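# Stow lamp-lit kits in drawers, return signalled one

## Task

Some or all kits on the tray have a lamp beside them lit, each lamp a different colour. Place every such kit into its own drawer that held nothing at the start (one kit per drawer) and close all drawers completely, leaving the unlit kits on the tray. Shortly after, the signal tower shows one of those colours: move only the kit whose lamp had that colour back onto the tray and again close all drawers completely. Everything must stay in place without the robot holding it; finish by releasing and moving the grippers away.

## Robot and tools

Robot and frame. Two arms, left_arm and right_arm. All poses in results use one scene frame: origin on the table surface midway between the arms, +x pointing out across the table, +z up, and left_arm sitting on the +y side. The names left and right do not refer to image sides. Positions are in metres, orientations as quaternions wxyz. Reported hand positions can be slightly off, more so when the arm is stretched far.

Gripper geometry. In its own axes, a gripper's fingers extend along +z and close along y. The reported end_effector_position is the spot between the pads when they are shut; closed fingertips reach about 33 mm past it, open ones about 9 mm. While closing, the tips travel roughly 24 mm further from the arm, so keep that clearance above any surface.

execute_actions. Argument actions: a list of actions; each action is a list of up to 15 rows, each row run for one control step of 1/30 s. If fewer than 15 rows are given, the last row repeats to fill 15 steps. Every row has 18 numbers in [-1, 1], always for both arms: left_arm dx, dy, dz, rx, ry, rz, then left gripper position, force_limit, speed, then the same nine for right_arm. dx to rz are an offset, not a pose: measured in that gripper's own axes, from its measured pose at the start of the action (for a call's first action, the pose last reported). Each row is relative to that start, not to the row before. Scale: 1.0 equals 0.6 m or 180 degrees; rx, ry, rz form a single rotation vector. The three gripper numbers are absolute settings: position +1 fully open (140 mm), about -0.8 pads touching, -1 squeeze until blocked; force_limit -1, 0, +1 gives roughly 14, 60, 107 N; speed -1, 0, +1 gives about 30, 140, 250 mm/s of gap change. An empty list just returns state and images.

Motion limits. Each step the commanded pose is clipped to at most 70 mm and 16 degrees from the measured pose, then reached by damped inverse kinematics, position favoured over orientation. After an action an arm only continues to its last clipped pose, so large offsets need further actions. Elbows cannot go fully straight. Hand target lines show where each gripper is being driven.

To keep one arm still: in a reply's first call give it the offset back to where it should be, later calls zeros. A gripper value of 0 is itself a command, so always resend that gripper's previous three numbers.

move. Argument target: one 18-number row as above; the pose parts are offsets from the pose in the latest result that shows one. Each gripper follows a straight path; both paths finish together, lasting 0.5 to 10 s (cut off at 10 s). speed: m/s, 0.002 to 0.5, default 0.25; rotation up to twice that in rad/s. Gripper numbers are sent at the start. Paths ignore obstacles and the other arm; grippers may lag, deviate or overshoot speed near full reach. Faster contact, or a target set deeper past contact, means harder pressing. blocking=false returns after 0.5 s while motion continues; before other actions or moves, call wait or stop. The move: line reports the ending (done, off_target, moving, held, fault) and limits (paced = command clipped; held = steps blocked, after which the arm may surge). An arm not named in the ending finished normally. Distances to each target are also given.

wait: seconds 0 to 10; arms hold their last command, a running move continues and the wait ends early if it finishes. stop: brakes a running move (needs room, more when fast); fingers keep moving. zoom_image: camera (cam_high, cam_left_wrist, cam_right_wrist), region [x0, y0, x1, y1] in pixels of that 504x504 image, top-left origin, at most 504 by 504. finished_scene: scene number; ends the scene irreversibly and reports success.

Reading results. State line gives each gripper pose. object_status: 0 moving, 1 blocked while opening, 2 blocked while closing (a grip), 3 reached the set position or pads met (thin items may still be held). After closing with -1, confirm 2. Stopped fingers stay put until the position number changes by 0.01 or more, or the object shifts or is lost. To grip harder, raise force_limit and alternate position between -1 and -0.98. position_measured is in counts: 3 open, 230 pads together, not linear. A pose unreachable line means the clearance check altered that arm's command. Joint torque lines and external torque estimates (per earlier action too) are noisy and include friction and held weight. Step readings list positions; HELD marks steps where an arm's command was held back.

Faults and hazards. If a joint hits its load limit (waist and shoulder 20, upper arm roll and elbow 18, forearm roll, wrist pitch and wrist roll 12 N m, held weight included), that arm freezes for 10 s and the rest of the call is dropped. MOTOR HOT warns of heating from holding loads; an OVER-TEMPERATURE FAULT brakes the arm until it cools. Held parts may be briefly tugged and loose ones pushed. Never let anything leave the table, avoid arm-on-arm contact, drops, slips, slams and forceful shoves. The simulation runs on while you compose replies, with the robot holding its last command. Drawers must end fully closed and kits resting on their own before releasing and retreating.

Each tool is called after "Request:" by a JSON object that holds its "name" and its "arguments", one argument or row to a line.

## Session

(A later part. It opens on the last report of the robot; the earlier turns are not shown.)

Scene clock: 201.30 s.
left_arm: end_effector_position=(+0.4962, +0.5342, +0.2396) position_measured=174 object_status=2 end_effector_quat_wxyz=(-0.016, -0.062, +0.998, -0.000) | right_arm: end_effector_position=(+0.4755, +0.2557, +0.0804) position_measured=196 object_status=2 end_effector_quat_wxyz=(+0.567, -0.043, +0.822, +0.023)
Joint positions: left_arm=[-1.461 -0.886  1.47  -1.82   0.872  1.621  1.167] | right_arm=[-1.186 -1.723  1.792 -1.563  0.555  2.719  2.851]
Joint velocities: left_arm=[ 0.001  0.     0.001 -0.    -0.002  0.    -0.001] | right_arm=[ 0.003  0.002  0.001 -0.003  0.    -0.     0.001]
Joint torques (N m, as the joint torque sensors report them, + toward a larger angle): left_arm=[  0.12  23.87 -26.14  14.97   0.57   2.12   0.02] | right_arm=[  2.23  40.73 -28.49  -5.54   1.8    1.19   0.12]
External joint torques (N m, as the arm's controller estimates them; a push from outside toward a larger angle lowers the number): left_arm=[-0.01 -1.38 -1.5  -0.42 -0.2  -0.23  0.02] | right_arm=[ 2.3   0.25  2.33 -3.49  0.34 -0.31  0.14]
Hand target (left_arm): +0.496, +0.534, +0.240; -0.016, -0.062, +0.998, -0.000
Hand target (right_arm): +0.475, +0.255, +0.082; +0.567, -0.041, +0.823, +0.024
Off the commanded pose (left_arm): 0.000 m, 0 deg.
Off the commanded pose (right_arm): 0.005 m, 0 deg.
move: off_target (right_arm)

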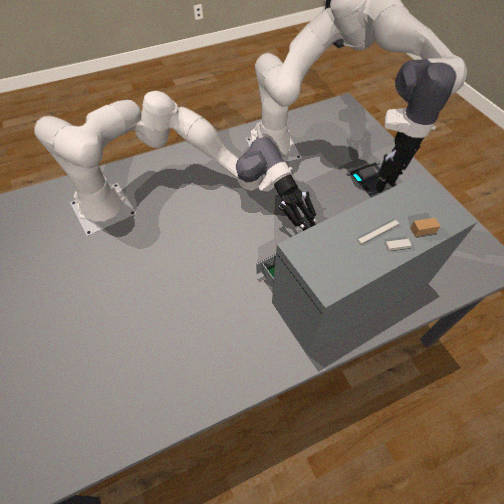

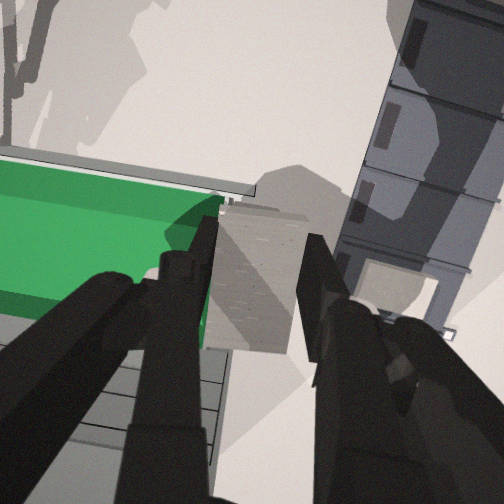

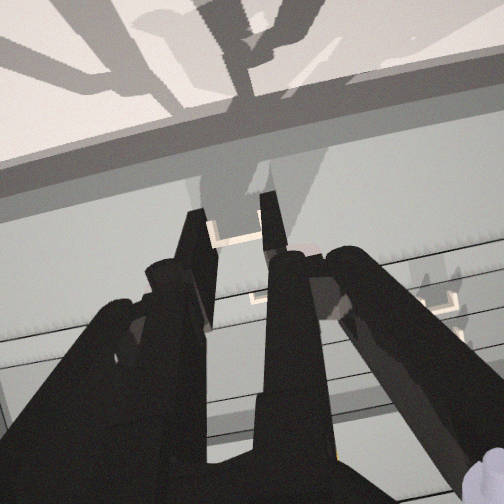

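Request:
{"name": "move", "arguments": {
  "target": [0,0,0,0,0,0,-1,0,-0.3,0.01,0,-0.033,0,0,0,-0.98,0.7,-0.6],
  "speed": 0.04
}}

Request:
{"name": "move", "arguments": {
  "target": [0,0,0,0,0,0,-1,0,-0.3,0,0,-0.002,0,0,0,-0.1,0,0]
}}

Request:
{"name": "move", "arguments": {
  "target": [0,0,0,0,0,0,-1,0,-0.3,0,0,-0.07,0,0,0,-0.1,0,0],
  "speed": 0.12
}}

Request:
{"name": "move", "arguments": {
  "target": [-0.01,-0.33,0,0,-0.01,0,-1,0,-0.3,-0.12,-0.55,-0.15,-0.036,0,-0.014,-0.1,0,0]
}}

Scene clock: 205.40 s.
left_arm: end_effector_position=(+0.4962, +0.5342, +0.2396) position_measured=174 object_status=2 end_effector_quat_wxyz=(-0.016, -0.062, +0.998, -0.000) | right_arm: end_effector_position=(+0.4562, +0.2535, +0.0799) position_measured=196 object_status=2 end_effector_quat_wxyz=(+0.567, -0.043, +0.822, +0.023)
Joint positions: left_arm=[-1.461 -0.886  1.47  -1.82   0.872  1.621  1.167] | right_arm=[-1.132 -1.719  1.799 -1.606  0.555  2.712  2.858]
Joint velocities: left_arm=[ 0.001 -0.001 -0.     0.001  0.001 -0.    -0.003] | right_arm=[ 0.002  0.001  0.001 -0.004 -0.001 -0.     0.002]
Joint torques (N m, as the joint torque sensors report them, + toward a larger angle): left_arm=[  0.88  23.37 -26.27  15.12   0.51   2.39   0.03] | right_arm=[  2.02  40.25 -29.7   -5.68   1.44   1.     0.06]
External joint torques (N m, as the arm's controller estimates them; a push from outside toward a larger angle lowers the number): left_arm=[ 0.69 -1.84 -1.65 -0.36 -0.28  0.04  0.03] | right_arm=[ 2.26  0.9   1.39 -3.35  0.01 -0.46  0.09]
Hand target (left_arm): +0.496, +0.534, +0.240; -0.016, -0.062, +0.998, -0.000
Hand target (right_arm): +0.455, +0.253, +0.081; +0.567, -0.043, +0.822, +0.023
Off the commanded pose (left_arm): 0.000 m, 0 deg.
Off the commanded pose (right_arm): 0.002 m, 0 deg.
move: done

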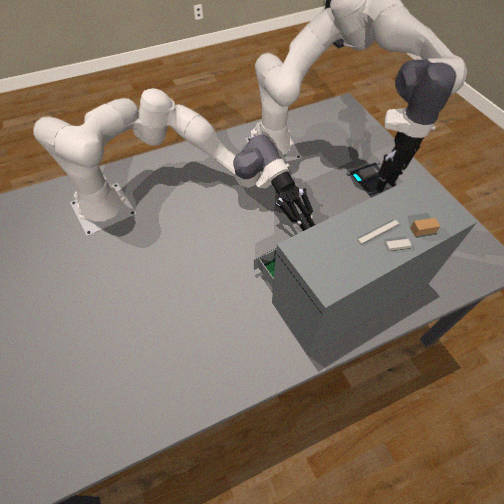

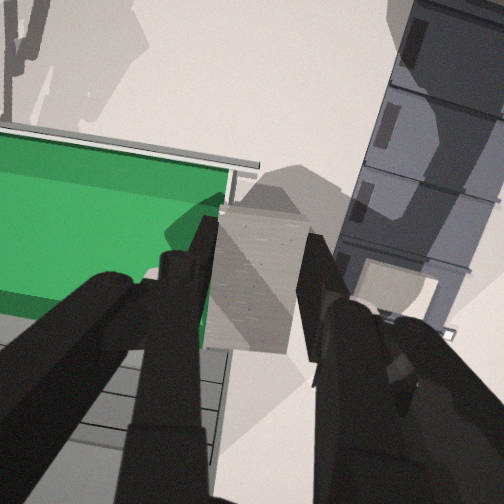

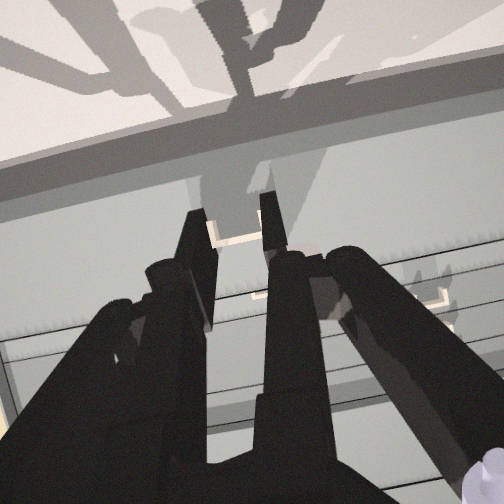

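Scene clock: 206.10 s.
left_arm: end_effector_position=(+0.4962, +0.5342, +0.2396) position_measured=174 object_status=2 end_effector_quat_wxyz=(-0.016, -0.062, +0.998, -0.000) | right_arm: end_effector_position=(+0.4555, +0.2539, +0.0799) position_measured=141 object_status=3 end_effector_quat_wxyz=(+0.567, -0.044, +0.822, +0.023)
Joint positions: left_arm=[-1.461 -0.886  1.47  -1.82   0.872  1.621  1.167] | right_arm=[-1.131 -1.719  1.799 -1.607  0.555  2.712  2.858]
Joint velocities: left_arm=[-0.     0.     0.001  0.001 -0.     0.    -0.   ] | right_arm=[-0.002 -0.001  0.001 -0.    -0.001 -0.    -0.002]
Joint torques (N m, as the joint torque sensors report them, + toward a larger angle): left_arm=[ -0.82  23.1  -26.41  14.82   0.62   2.33   0.05] | right_arm=[  0.91  38.54 -29.45  -4.82   1.35   1.2    0.05]
External joint torques (N m, as the arm's controller estimates them; a push from outside toward a larger angle lowers the number): left_arm=[-0.79 -2.23 -1.66 -0.56 -0.15 -0.02  0.05] | right_arm=[ 0.93 -0.76  1.51 -2.64 -0.09 -0.26  0.07]
Hand target (left_arm): +0.496, +0.534, +0.240; -0.016, -0.062, +0.998, -0.000
Hand target (right_arm): +0.455, +0.253, +0.080; +0.567, -0.043, +0.822, +0.023
Off the commanded pose (left_arm): 0.000 m, 0 deg.
Off the commanded pose (right_arm): 0.001 m, 0 deg.
move: done

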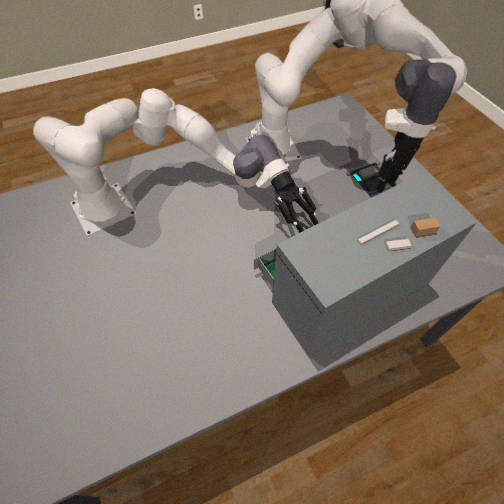

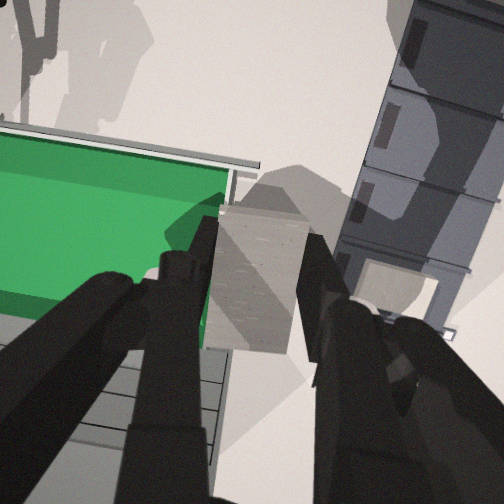

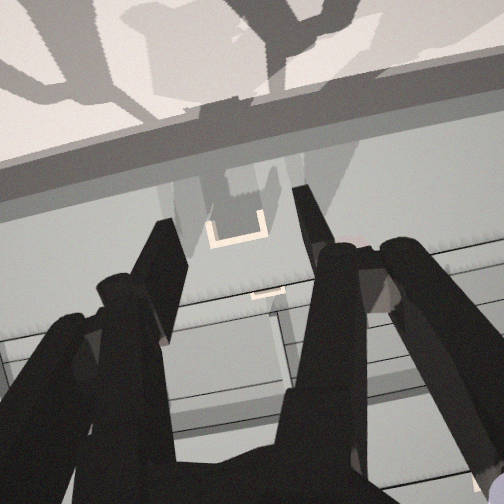

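Scene clock: 207.07 s.
left_arm: end_effector_position=(+0.4962, +0.5342, +0.2396) position_measured=174 object_status=2 end_effector_quat_wxyz=(-0.016, -0.062, +0.998, -0.000) | right_arm: end_effector_position=(+0.4158, +0.2510, +0.0936) position_measured=141 object_status=3 end_effector_quat_wxyz=(+0.567, -0.043, +0.822, +0.026)
Joint positions: left_arm=[-1.461 -0.886  1.47  -1.82   0.872  1.621  1.167] | right_arm=[-1.021 -1.69   1.799 -1.695  0.555  2.688  2.858]
Joint velocities: left_arm=[ 0.    -0.     0.001  0.     0.     0.     0.   ] | right_arm=[ 0.     0.001 -0.001  0.001 -0.001 -0.003 -0.001]
Joint torques (N m, as the joint torque sensors report them, + toward a larger angle): left_arm=[ -0.02  22.97 -27.07  14.88   0.58   2.29   0.06] | right_arm=[ -0.41  37.21 -29.75  -4.53   0.82   1.07  -0.13]
External joint torques (N m, as the arm's controller estimates them; a push from outside toward a larger angle lowers the number): left_arm=[-0.04 -2.32 -2.39 -0.49 -0.19 -0.06  0.06] | right_arm=[-0.58 -0.4   2.03 -2.58 -0.56 -0.44 -0.11]
Hand target (left_arm): +0.496, +0.534, +0.240; -0.016, -0.062, +0.998, -0.000
Hand target (right_arm): +0.416, +0.249, +0.093; +0.567, -0.044, +0.822, +0.023
Off the commanded pose (left_arm): 0.000 m, 0 deg.
Off the commanded pose (right_arm): 0.002 m, 0 deg.
move: done

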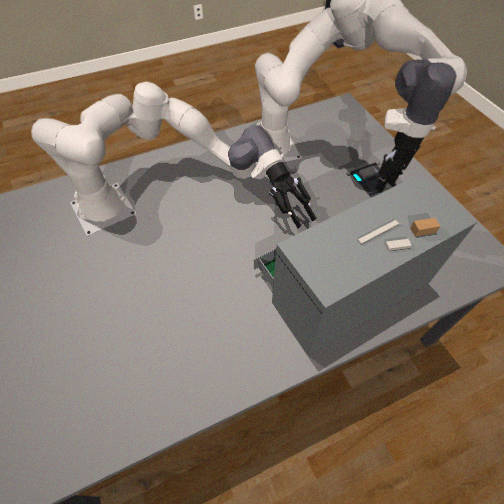

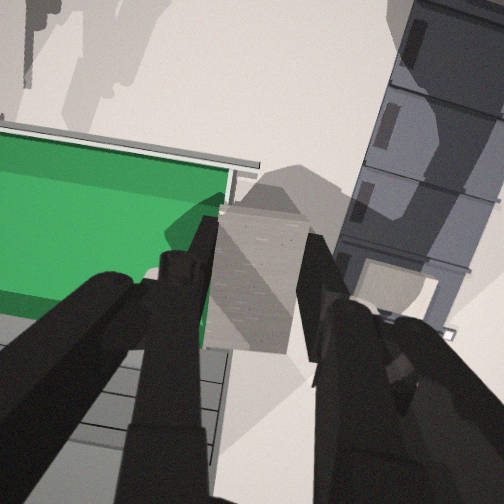

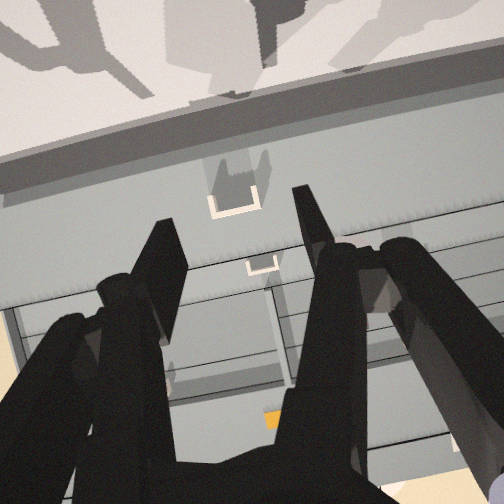

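Scene clock: 209.30 s.
left_arm: end_effector_position=(+0.5251, +0.3371, +0.2431) position_measured=174 object_status=2 end_effector_quat_wxyz=(+0.002, -0.056, +0.998, +0.000) | right_arm: end_effector_position=(+0.3929, -0.0845, +0.1887) position_measured=141 object_status=3 end_effector_quat_wxyz=(+0.560, -0.093, +0.821, +0.058)
Joint positions: left_arm=[-1.763 -0.776  1.502 -1.854  0.788  1.727  0.884] | right_arm=[-0.666 -1.016  1.805 -2.96   0.42   3.648  2.585]
Joint velocities: left_arm=[-0.001  0.    -0.002  0.001  0.    -0.    -0.017] | right_arm=[-0.001 -0.    -0.002 -0.001 -0.012  0.013 -0.001]
Joint torques (N m, as the joint torque sensors report them, + toward a larger angle): left_arm=[ -0.28  21.37 -23.04  18.99  -0.15   2.87  -0.08] | right_arm=[ -1.77  14.87 -17.85   0.49   1.8    2.26  -0.27]
External joint torques (N m, as the arm's controller estimates them; a push from outside toward a larger angle lowers the number): left_arm=[-0.19 -1.3  -0.45  1.5  -0.94  0.41 -0.08] | right_arm=[-1.75  0.37 -0.58 -2.48 -1.08  0.2  -0.24]
Hand target (left_arm): +0.526, +0.336, +0.244; +0.003, -0.061, +0.998, -0.002
Hand target (right_arm): +0.393, -0.086, +0.189; +0.561, -0.096, +0.820, +0.056
Off the commanded pose (left_arm): 0.005 m, 1 deg.
Off the commanded pose (right_arm): 0.007 m, 1 deg.
move: off_target (left_arm, right_arm)

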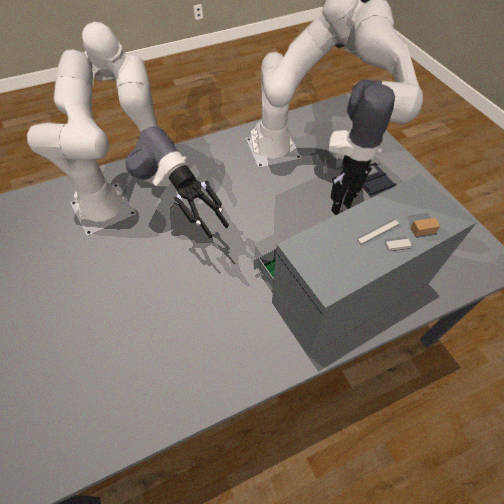

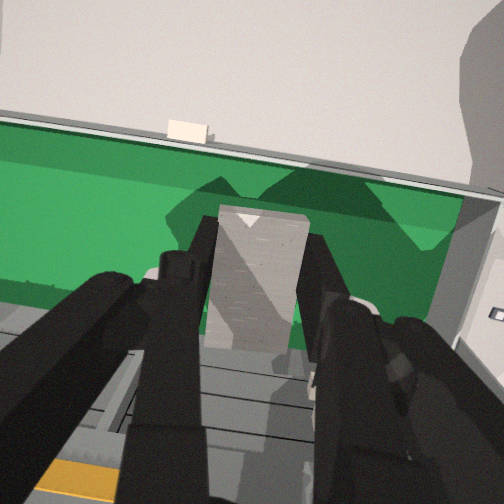

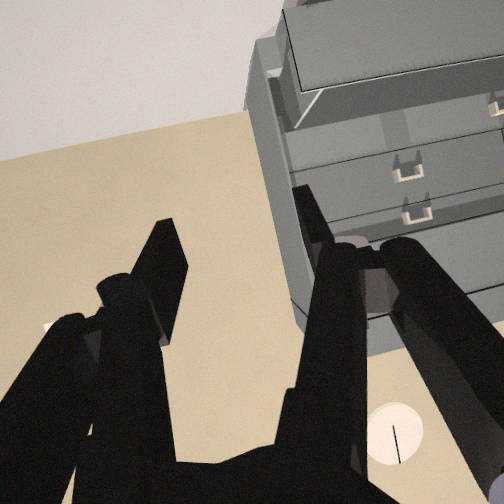

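Request:
{"name": "execute_actions", "arguments": {
  "actions": []
}}

Scene clock: 217.03 s.
left_arm: end_effector_position=(+0.5252, +0.3371, +0.2432) position_measured=174 object_status=2 end_effector_quat_wxyz=(+0.002, -0.058, +0.998, +0.000) | right_arm: end_effector_position=(+0.3927, -0.0841, +0.1889) position_measured=141 object_status=3 end_effector_quat_wxyz=(+0.561, -0.094, +0.821, +0.059)
Joint positions: left_arm=[-1.763 -0.776  1.502 -1.854  0.788  1.727  0.879] | right_arm=[-0.666 -1.016  1.805 -2.96   0.418  3.651  2.585]
Joint velocities: left_arm=[-0.001  0.001  0.001  0.002 -0.001  0.     0.   ] | right_arm=[-0.001 -0.001  0.     0.     0.001  0.001  0.001]
Joint torques (N m, as the joint torque sensors report them, + toward a larger angle): left_arm=[ -0.88  21.08 -24.03  19.38  -0.11   2.9   -0.15] | right_arm=[ -1.65  14.84 -17.9    1.04   1.79   2.22  -0.22]
External joint torques (N m, as the arm's controller estimates them; a push from outside toward a larger angle lowers the number): left_arm=[-0.97 -1.59 -1.55  1.79 -0.91  0.44 -0.15] | right_arm=[-1.68  0.36 -0.67 -1.93 -1.07  0.15 -0.2 ]
Hand target (left_arm): +0.526, +0.336, +0.244; +0.003, -0.061, +0.998, -0.002
Hand target (right_arm): +0.393, -0.086, +0.189; +0.561, -0.096, +0.820, +0.056
Off the commanded pose (left_arm): 0.005 m, 1 deg.
Off the commanded pose (right_arm): 0.007 m, 0 deg.

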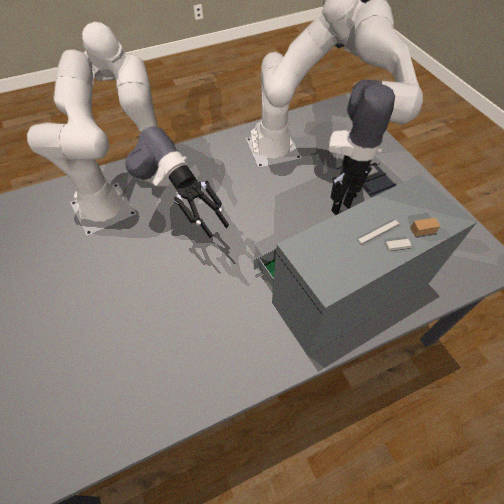

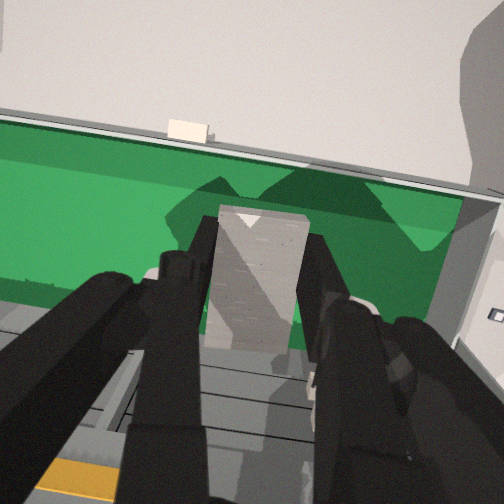

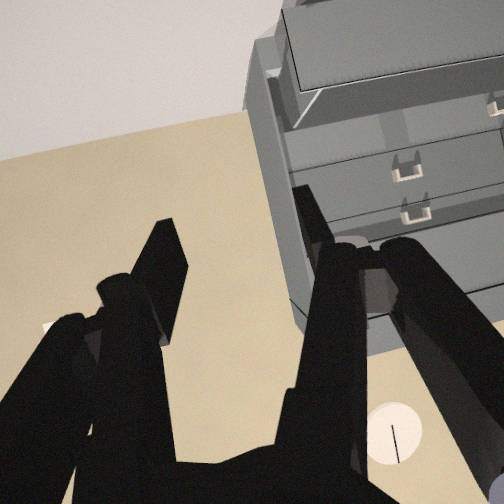

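Request:
{"name": "move", "arguments": {
  "target": [-0.015,0,0.13,0,0,0,-1,0,-0.3,0,0,0,0,0,0,-0.1,0,0],
  "speed": 0.08
}}

Scene clock: 220.70 s.
left_arm: end_effector_position=(+0.5334, +0.3382, +0.1658) position_measured=174 object_status=2 end_effector_quat_wxyz=(+0.000, -0.057, +0.998, -0.000) | right_arm: end_effector_position=(+0.3927, -0.0841, +0.1889) position_measured=141 object_status=3 end_effector_quat_wxyz=(+0.561, -0.094, +0.821, +0.058)
Joint positions: left_arm=[-1.825 -0.822  1.646 -1.925  0.867  1.863  0.852] | right_arm=[-0.667 -1.016  1.805 -2.961  0.418  3.651  2.585]
Joint velocities: left_arm=[-0.001 -0.001  0.003 -0.001 -0.001  0.013 -0.005] | right_arm=[-0.     0.001  0.001  0.     0.    -0.     0.001]
Joint torques (N m, as the joint torque sensors report them, + toward a larger angle): left_arm=[ -0.87  24.61 -24.82  15.27   1.61   2.88  -0.09] | right_arm=[ -0.45  14.14 -16.23   2.37   2.84   1.92   0.06]
External joint torques (N m, as the arm's controller estimates them; a push from outside toward a larger angle lowers the number): left_arm=[-0.92 -1.07 -1.36 -1.33  0.85  0.43 -0.09] | right_arm=[-0.46 -0.38  0.99 -0.56 -0.02 -0.13  0.09]
Hand target (left_arm): +0.535, +0.337, +0.165; +0.003, -0.058, +0.998, +0.000
Hand target (right_arm): +0.393, -0.084, +0.189; +0.561, -0.094, +0.821, +0.059
Off the commanded pose (left_arm): 0.001 m, 0 deg.
Off the commanded pose (right_arm): 0.000 m, 0 deg.
move: done

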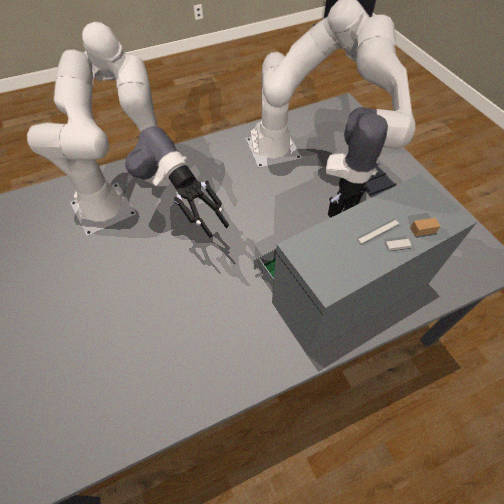

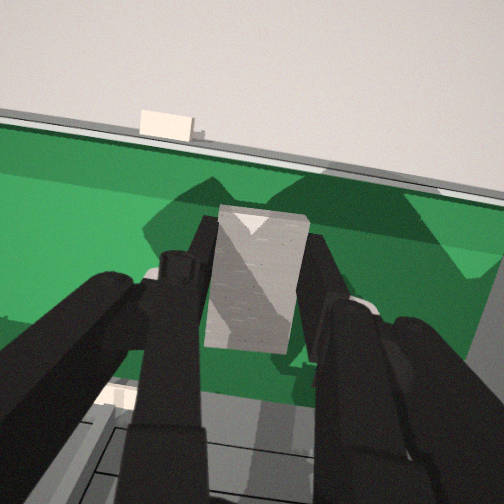

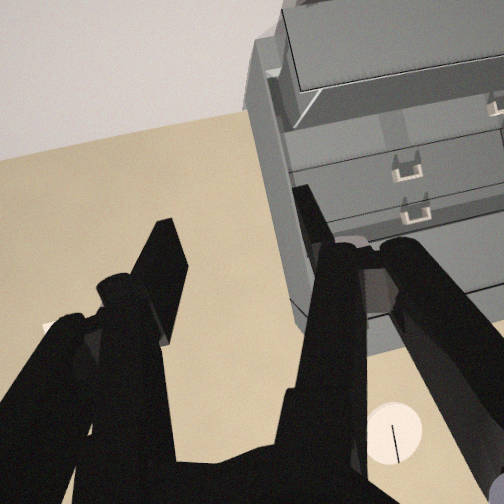

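Request:
{"name": "move", "arguments": {
  "target": [-0.005,0,0.065,0,0,0,-1,0,-0.3,0,0,0,0,0,0,-0.1,0,0],
  "speed": 0.04
}}

Scene clock: 223.07 s.
left_arm: end_effector_position=(+0.5353, +0.3394, +0.1276) position_measured=174 object_status=2 end_effector_quat_wxyz=(-0.002, -0.057, +0.998, -0.001) | right_arm: end_effector_position=(+0.3927, -0.0841, +0.1889) position_measured=141 object_status=3 end_effector_quat_wxyz=(+0.561, -0.094, +0.821, +0.058)
Joint positions: left_arm=[-1.861 -0.844  1.724 -1.948  0.905  1.926  0.84 ] | right_arm=[-0.667 -1.016  1.805 -2.961  0.418  3.651  2.585]
Joint velocities: left_arm=[-0.002  0.001  0.004 -0.001  0.     0.017 -0.003] | right_arm=[-0.     0.    -0.     0.001 -0.    -0.    -0.   ]
Joint torques (N m, as the joint torque sensors report them, + toward a larger angle): left_arm=[ -0.45  25.14 -24.2   14.12   1.66   2.87  -0.1 ] | right_arm=[ -0.38  14.33 -16.23   2.51   2.84   1.92   0.05]
External joint torques (N m, as the arm's controller estimates them; a push from outside toward a larger angle lowers the number): left_arm=[-0.53 -2.2  -0.51 -1.85  0.92  0.43 -0.1 ] | right_arm=[-0.37 -0.19  1.04 -0.45 -0.04 -0.14  0.08]
Hand target (left_arm): +0.536, +0.338, +0.127; +0.000, -0.057, +0.998, -0.001
Hand target (right_arm): +0.393, -0.084, +0.189; +0.561, -0.094, +0.821, +0.058
Off the commanded pose (left_arm): 0.002 m, 0 deg.
Off the commanded pose (right_arm): 0.000 m, 0 deg.
move: done

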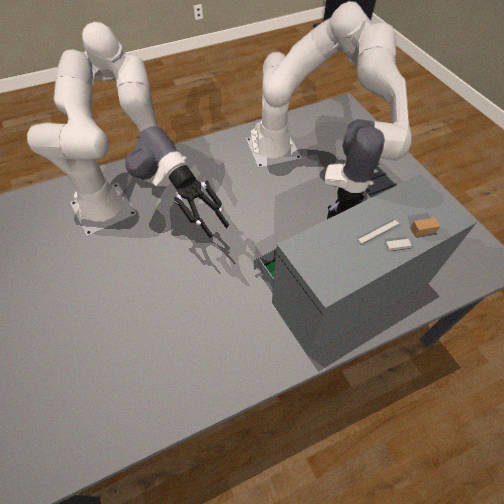

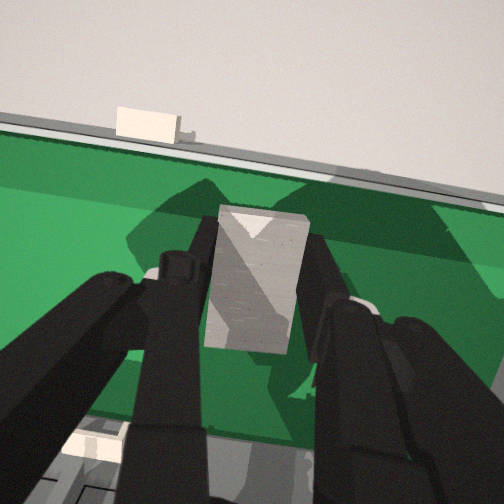

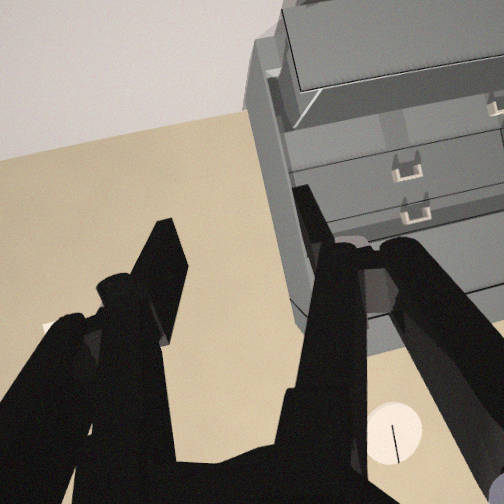

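Request:
{"name": "move", "arguments": {
  "target": [0,0,0.038,0,0,0,-1,0,-0.3,0,0,0,0,0,0,-0.1,0,0],
  "speed": 0.02
}}

Scene clock: 225.57 s.
left_arm: end_effector_position=(+0.5344, +0.3407, +0.1058) position_measured=174 object_status=2 end_effector_quat_wxyz=(-0.004, -0.056, +0.998, -0.001) | right_arm: end_effector_position=(+0.3927, -0.0841, +0.1889) position_measured=141 object_status=3 end_effector_quat_wxyz=(+0.561, -0.094, +0.821, +0.058)
Joint positions: left_arm=[-1.88  -0.853  1.77  -1.962  0.923  1.964  0.834] | right_arm=[-0.667 -1.016  1.805 -2.961  0.418  3.651  2.585]
Joint velocities: left_arm=[-0.004 -0.001  0.006 -0.    -0.     0.013 -0.003] | right_arm=[ 0.    -0.001 -0.    -0.001  0.001  0.001  0.001]
Joint torques (N m, as the joint torque sensors report them, + toward a larger angle): left_arm=[ -0.97  26.32 -24.23  13.99   1.63   2.91  -0.05] | right_arm=[ -0.55  14.26 -16.43   2.46   2.8    1.95   0.05]
External joint torques (N m, as the arm's controller estimates them; a push from outside toward a larger angle lowers the number): left_arm=[-0.88 -1.8  -0.52 -1.6   0.91  0.48 -0.05] | right_arm=[-0.51 -0.22  0.84 -0.42 -0.08 -0.1   0.08]
Hand target (left_arm): +0.535, +0.339, +0.105; -0.002, -0.056, +0.998, -0.001
Hand target (right_arm): +0.393, -0.084, +0.189; +0.561, -0.094, +0.821, +0.058
Off the commanded pose (left_arm): 0.002 m, 0 deg.
Off the commanded pose (right_arm): 0.000 m, 0 deg.
move: done

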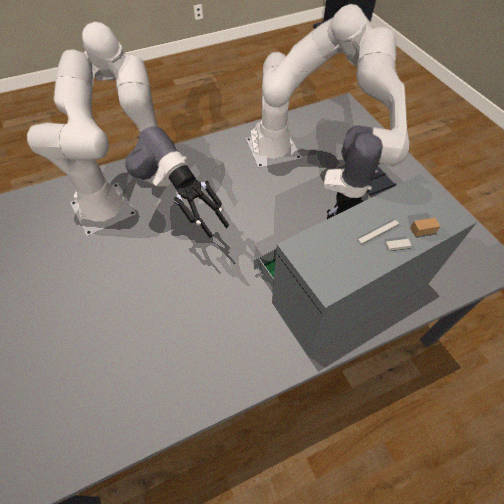

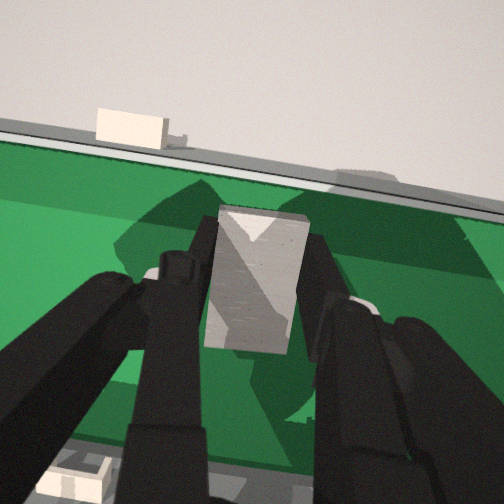

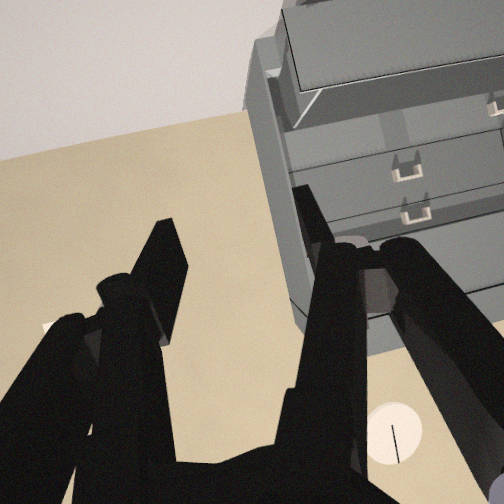

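Request:
{"name": "move", "arguments": {
  "target": [0,0,0.009,0,0,0,-1,0,-0.3,0,0,0,0,0,0,-0.1,0,0],
  "speed": 0.015
}}

Request:
{"name": "move", "arguments": {
  "target": [0,0,0,0,0,0,-0.2,0,-0.3,0,0,0,0,0,0,-0.1,0,0]
}}

Request:
{"name": "move", "arguments": {
  "target": [0.03,0,-0.14,0,0,0,-0.2,0,-0.3,0,0,0,0,0,0,-0.1,0,0],
  "speed": 0.12
}}

Scene clock: 228.00 s.
left_arm: end_effector_position=(+0.5339, +0.3422, +0.1015) position_measured=174 object_status=2 end_effector_quat_wxyz=(-0.006, -0.058, +0.998, -0.001) | right_arm: end_effector_position=(+0.3927, -0.0841, +0.1889) position_measured=141 object_status=3 end_effector_quat_wxyz=(+0.561, -0.094, +0.821, +0.058)
Joint positions: left_arm=[-1.883 -0.854  1.78  -1.964  0.924  1.97   0.834] | right_arm=[-0.667 -1.016  1.805 -2.961  0.418  3.651  2.585]
Joint velocities: left_arm=[-0.003 -0.001  0.003 -0.001 -0.001  0.006  0.002] | right_arm=[ 0.001 -0.001  0.001 -0.    -0.    -0.001 -0.   ]
Joint torques (N m, as the joint torque sensors report them, + toward a larger angle): left_arm=[ -1.61  25.79 -24.02  13.43   1.59   2.91   0.03] | right_arm=[ -0.48  14.3  -16.17   2.52   2.86   1.93   0.04]
External joint torques (N m, as the arm's controller estimates them; a push from outside toward a larger angle lowers the number): left_arm=[-1.62 -2.45 -0.47 -2.1   0.88  0.49  0.03] | right_arm=[-0.51 -0.21  1.06 -0.46  0.   -0.14  0.07]
Hand target (left_arm): +0.534, +0.341, +0.100; -0.004, -0.056, +0.998, -0.001
Hand target (right_arm): +0.393, -0.084, +0.189; +0.561, -0.094, +0.821, +0.058
Off the commanded pose (left_arm): 0.002 m, 0 deg.
Off the commanded pose (right_arm): 0.000 m, 0 deg.
move: done

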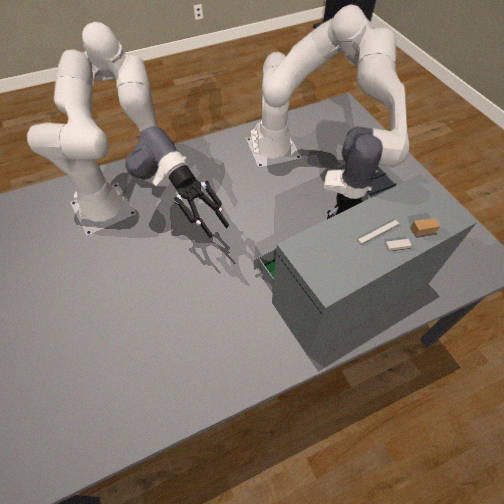

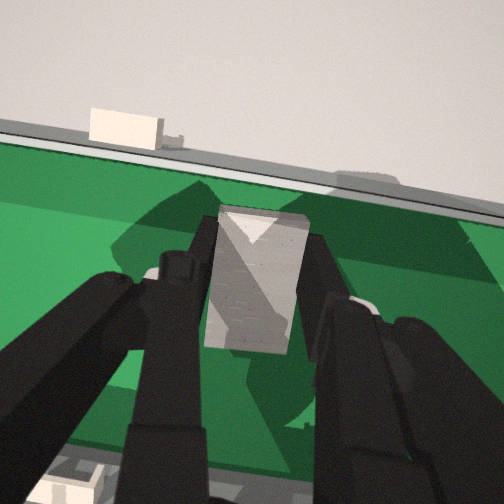

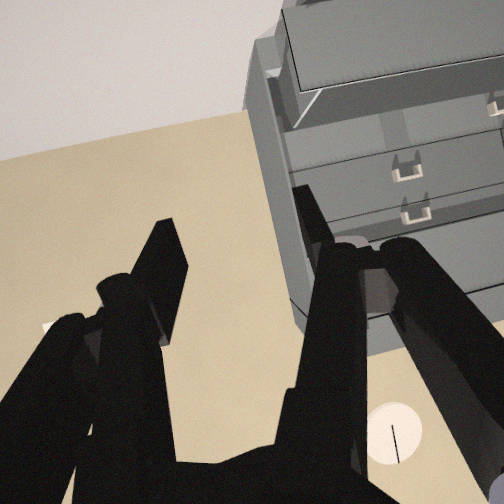

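Scene clock: 228.50 s.
left_arm: end_effector_position=(+0.5339, +0.3422, +0.1015) position_measured=154 object_status=3 end_effector_quat_wxyz=(-0.006, -0.058, +0.998, -0.001) | right_arm: end_effector_position=(+0.3927, -0.0841, +0.1889) position_measured=141 object_status=3 end_effector_quat_wxyz=(+0.561, -0.094, +0.821, +0.058)
Joint positions: left_arm=[-1.883 -0.854  1.78  -1.964  0.924  1.97   0.834] | right_arm=[-0.667 -1.016  1.805 -2.961  0.418  3.651  2.585]
Joint velocities: left_arm=[-0.001  0.     0.    -0.    -0.001 -0.001  0.   ] | right_arm=[ 0.002 -0.001  0.002  0.     0.     0.    -0.001]
Joint torques (N m, as the joint torque sensors report them, + toward a larger angle): left_arm=[  0.5   25.9  -24.04  14.63   0.56   2.38   0.09] | right_arm=[ -0.55  14.31 -16.33   2.46   2.85   1.94   0.08]
External joint torques (N m, as the arm's controller estimates them; a push from outside toward a larger angle lowers the number): left_arm=[ 0.59 -2.4  -0.41 -0.88 -0.15 -0.04  0.09] | right_arm=[-0.63 -0.2   0.89 -0.53 -0.01 -0.13  0.1 ]
Hand target (left_arm): +0.534, +0.342, +0.102; -0.006, -0.058, +0.998, -0.001
Hand target (right_arm): +0.393, -0.084, +0.189; +0.561, -0.094, +0.821, +0.058
Off the commanded pose (left_arm): 0.000 m, 0 deg.
Off the commanded pose (right_arm): 0.000 m, 0 deg.
move: done

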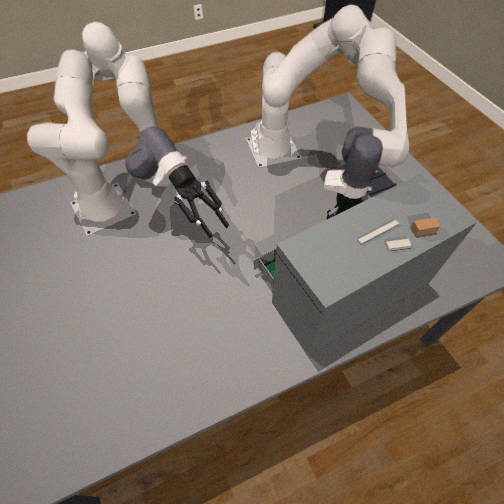

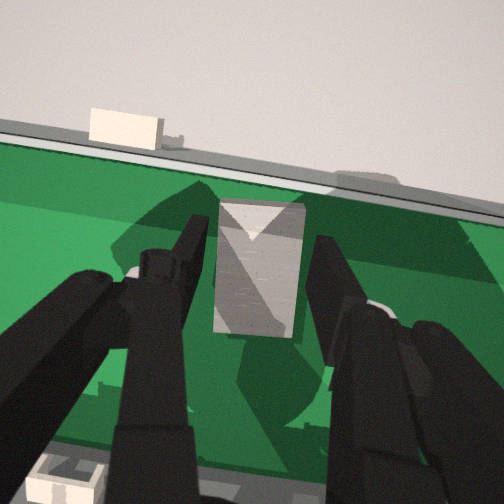

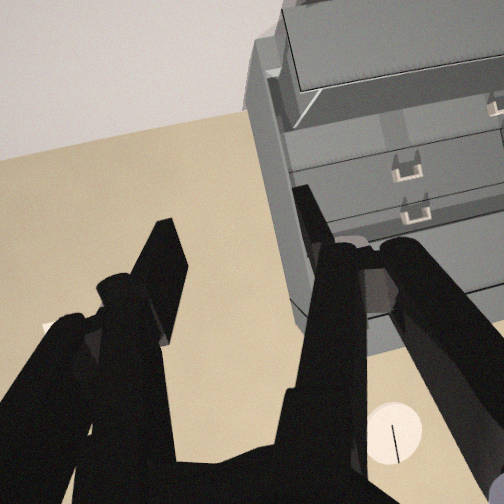

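Scene clock: 229.77 s.
left_arm: end_effector_position=(+0.5180, +0.3410, +0.1849) position_measured=154 object_status=3 end_effector_quat_wxyz=(-0.004, -0.060, +0.998, +0.001) | right_arm: end_effector_position=(+0.3927, -0.0841, +0.1889) position_measured=141 object_status=3 end_effector_quat_wxyz=(+0.561, -0.094, +0.821, +0.058)
Joint positions: left_arm=[-1.761 -0.783  1.587 -1.954  0.82   1.842  0.862] | right_arm=[-0.667 -1.016  1.805 -2.961  0.418  3.651  2.585]
Joint velocities: left_arm=[-0.001 -0.002 -0.002  0.001 -0.001 -0.012  0.004] | right_arm=[-0.001  0.001 -0.001  0.    -0.001  0.    -0.001]
Joint torques (N m, as the joint torque sensors report them, + toward a larger angle): left_arm=[  2.9   19.76 -24.85  17.3   -0.34   1.9    0.17] | right_arm=[ -0.37  14.08 -16.56   2.52   2.82   1.94   0.07]
External joint torques (N m, as the arm's controller estimates them; a push from outside toward a larger angle lowers the number): left_arm=[ 2.89 -3.16 -2.34  0.07 -1.09 -0.53  0.17] | right_arm=[-0.36 -0.44  0.7  -0.41 -0.05 -0.12  0.1 ]
Hand target (left_arm): +0.517, +0.342, +0.186; -0.006, -0.059, +0.998, -0.000
Hand target (right_arm): +0.393, -0.084, +0.189; +0.561, -0.094, +0.821, +0.058
Off the commanded pose (left_arm): 0.001 m, 0 deg.
Off the commanded pose (right_arm): 0.000 m, 0 deg.
move: done

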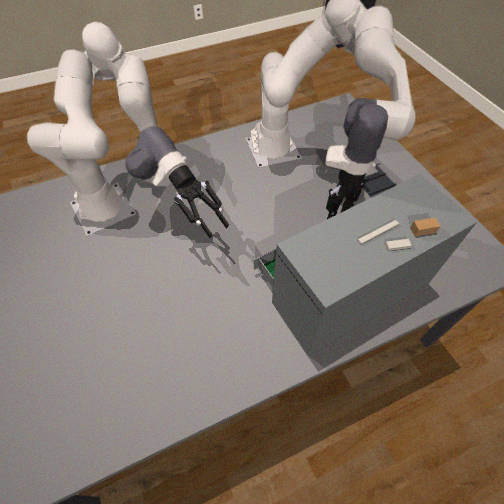

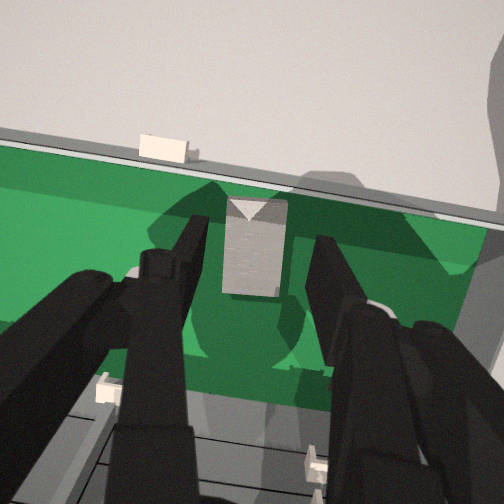

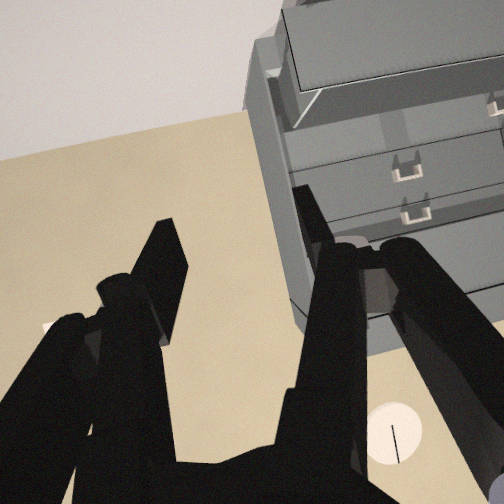

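Request:
{"name": "move", "arguments": {
  "target": [0.157,0.37,-0.16,0,0,0,-0.2,0,-0.3,0.087,0.537,0.184,0.036,0,0.038,-0.15,0,0],
  "speed": 0.2
}}

Scene clock: 234.30 s.
left_arm: end_effector_position=(+0.3985, +0.5540, +0.2770) position_measured=154 object_status=3 end_effector_quat_wxyz=(-0.010, -0.067, +0.998, +0.002) | right_arm: end_effector_position=(+0.4007, +0.2520, +0.1055) position_measured=148 object_status=3 end_effector_quat_wxyz=(+0.563, -0.018, +0.825, +0.046)
Joint positions: left_arm=[-1.078 -0.94   1.177 -2.064  0.839  1.557  1.175] | right_arm=[-0.979 -1.691  1.78  -1.722  0.602  2.664  2.881]
Joint velocities: left_arm=[ 0.001 -0.002  0.    -0.001  0.    -0.     0.018] | right_arm=[-0.    -0.    -0.001 -0.     0.003 -0.016  0.022]
Joint torques (N m, as the joint torque sensors report them, + toward a larger angle): left_arm=[  1.43  14.79 -26.41  15.58   1.65   1.94   0.33] | right_arm=[ -1.67  34.57 -31.16  -1.22   2.31   1.17   0.4 ]
External joint torques (N m, as the arm's controller estimates them; a push from outside toward a larger angle lowers the number): left_arm=[ 1.37 -1.76 -2.83 -0.12  0.86 -0.43  0.33] | right_arm=[-1.57 -2.32  0.84  1.17  0.97 -0.42  0.43]
Hand target (left_arm): +0.398, +0.556, +0.278; -0.010, -0.063, +0.998, +0.004
Hand target (right_arm): +0.402, +0.252, +0.106; +0.563, -0.010, +0.825, +0.050
Off the commanded pose (left_arm): 0.006 m, 1 deg.
Off the commanded pose (right_arm): 0.010 m, 1 deg.
move: off_target (left_arm, right_arm)

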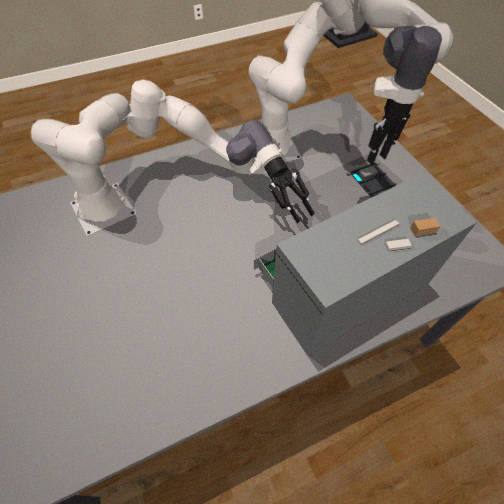

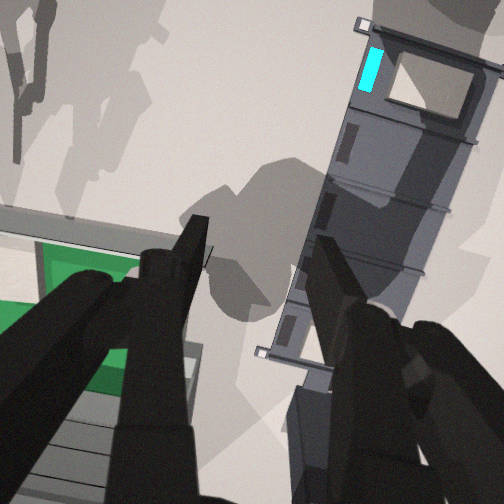

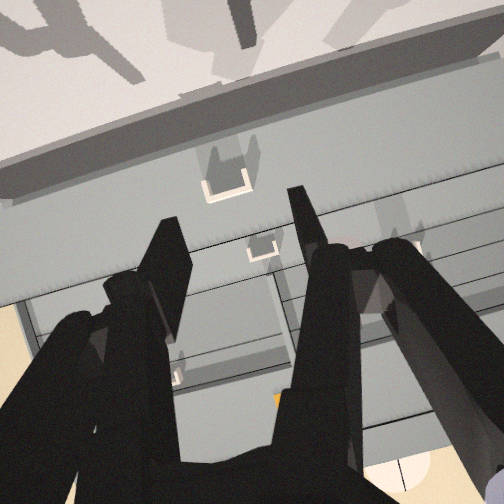

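Request:
{"name": "move", "arguments": {
  "target": [0.18,0.21,0.12,0,0,-0.46,-0.2,0,-0.3,0.012,-0.005,0.065,0.004,0,-0.02,-0.15,0,0],
  "speed": 0.3
}}

Scene clock: 240.97 s.
left_arm: end_effector_position=(+0.2715, +0.6648, +0.2038) position_measured=154 object_status=3 end_effector_quat_wxyz=(+0.013, +0.701, -0.713, -0.016) | right_arm: end_effector_position=(+0.4344, +0.2535, +0.0879) position_measured=148 object_status=3 end_effector_quat_wxyz=(+0.565, -0.035, +0.824, +0.027)
Joint positions: left_arm=[-0.349 -0.628  1.082 -2.37   0.613  1.93   0.259] | right_arm=[-1.075 -1.713  1.789 -1.641  0.58   2.679  2.858]
Joint velocities: left_arm=[ 0.001  0.    -0.001 -0.001 -0.     0.003 -0.029] | right_arm=[-0.001  0.    -0.     0.001  0.001  0.001 -0.002]
Joint torques (N m, as the joint torque sensors report them, + toward a larger angle): left_arm=[  2.08   2.53 -17.69  18.37  -0.31   2.84  -0.01] | right_arm=[ -1.54  35.94 -28.42  -1.7    0.33   1.67  -0.21]
External joint torques (N m, as the arm's controller estimates them; a push from outside toward a larger angle lowers the number): left_arm=[ 2.07  0.16 -2.6  -2.15 -1.06  0.47 -0.02] | right_arm=[-1.56 -2.7   3.05  0.64 -1.04  0.14 -0.18]
Hand target (left_arm): +0.272, +0.663, +0.203; +0.013, +0.706, -0.708, -0.015
Hand target (right_arm): +0.435, +0.254, +0.086; +0.565, -0.040, +0.824, +0.023
Off the commanded pose (left_arm): 0.004 m, 2 deg.
Off the commanded pose (right_arm): 0.003 m, 1 deg.
move: off_target (left_arm)

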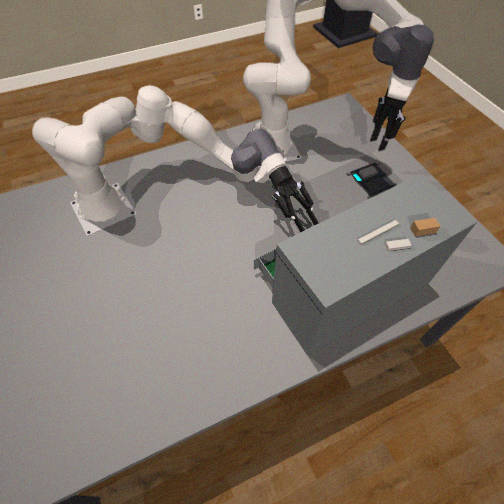

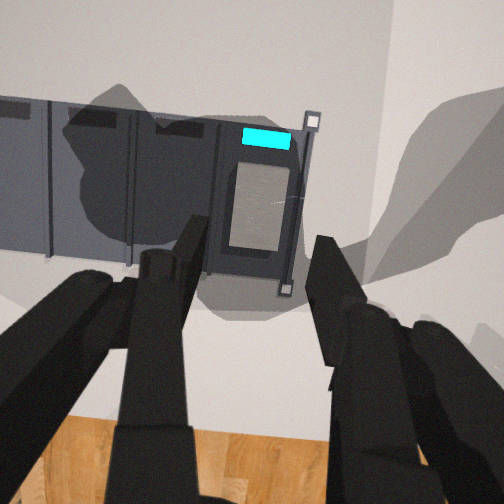

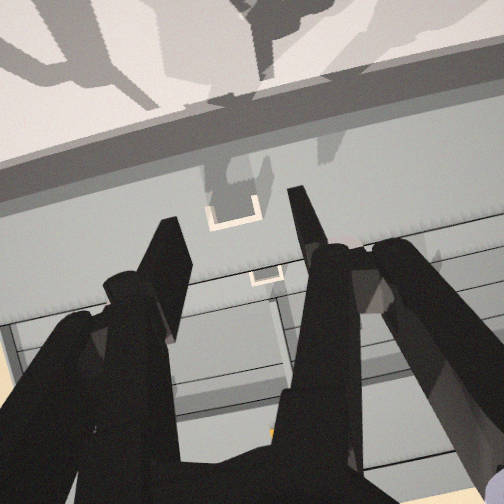

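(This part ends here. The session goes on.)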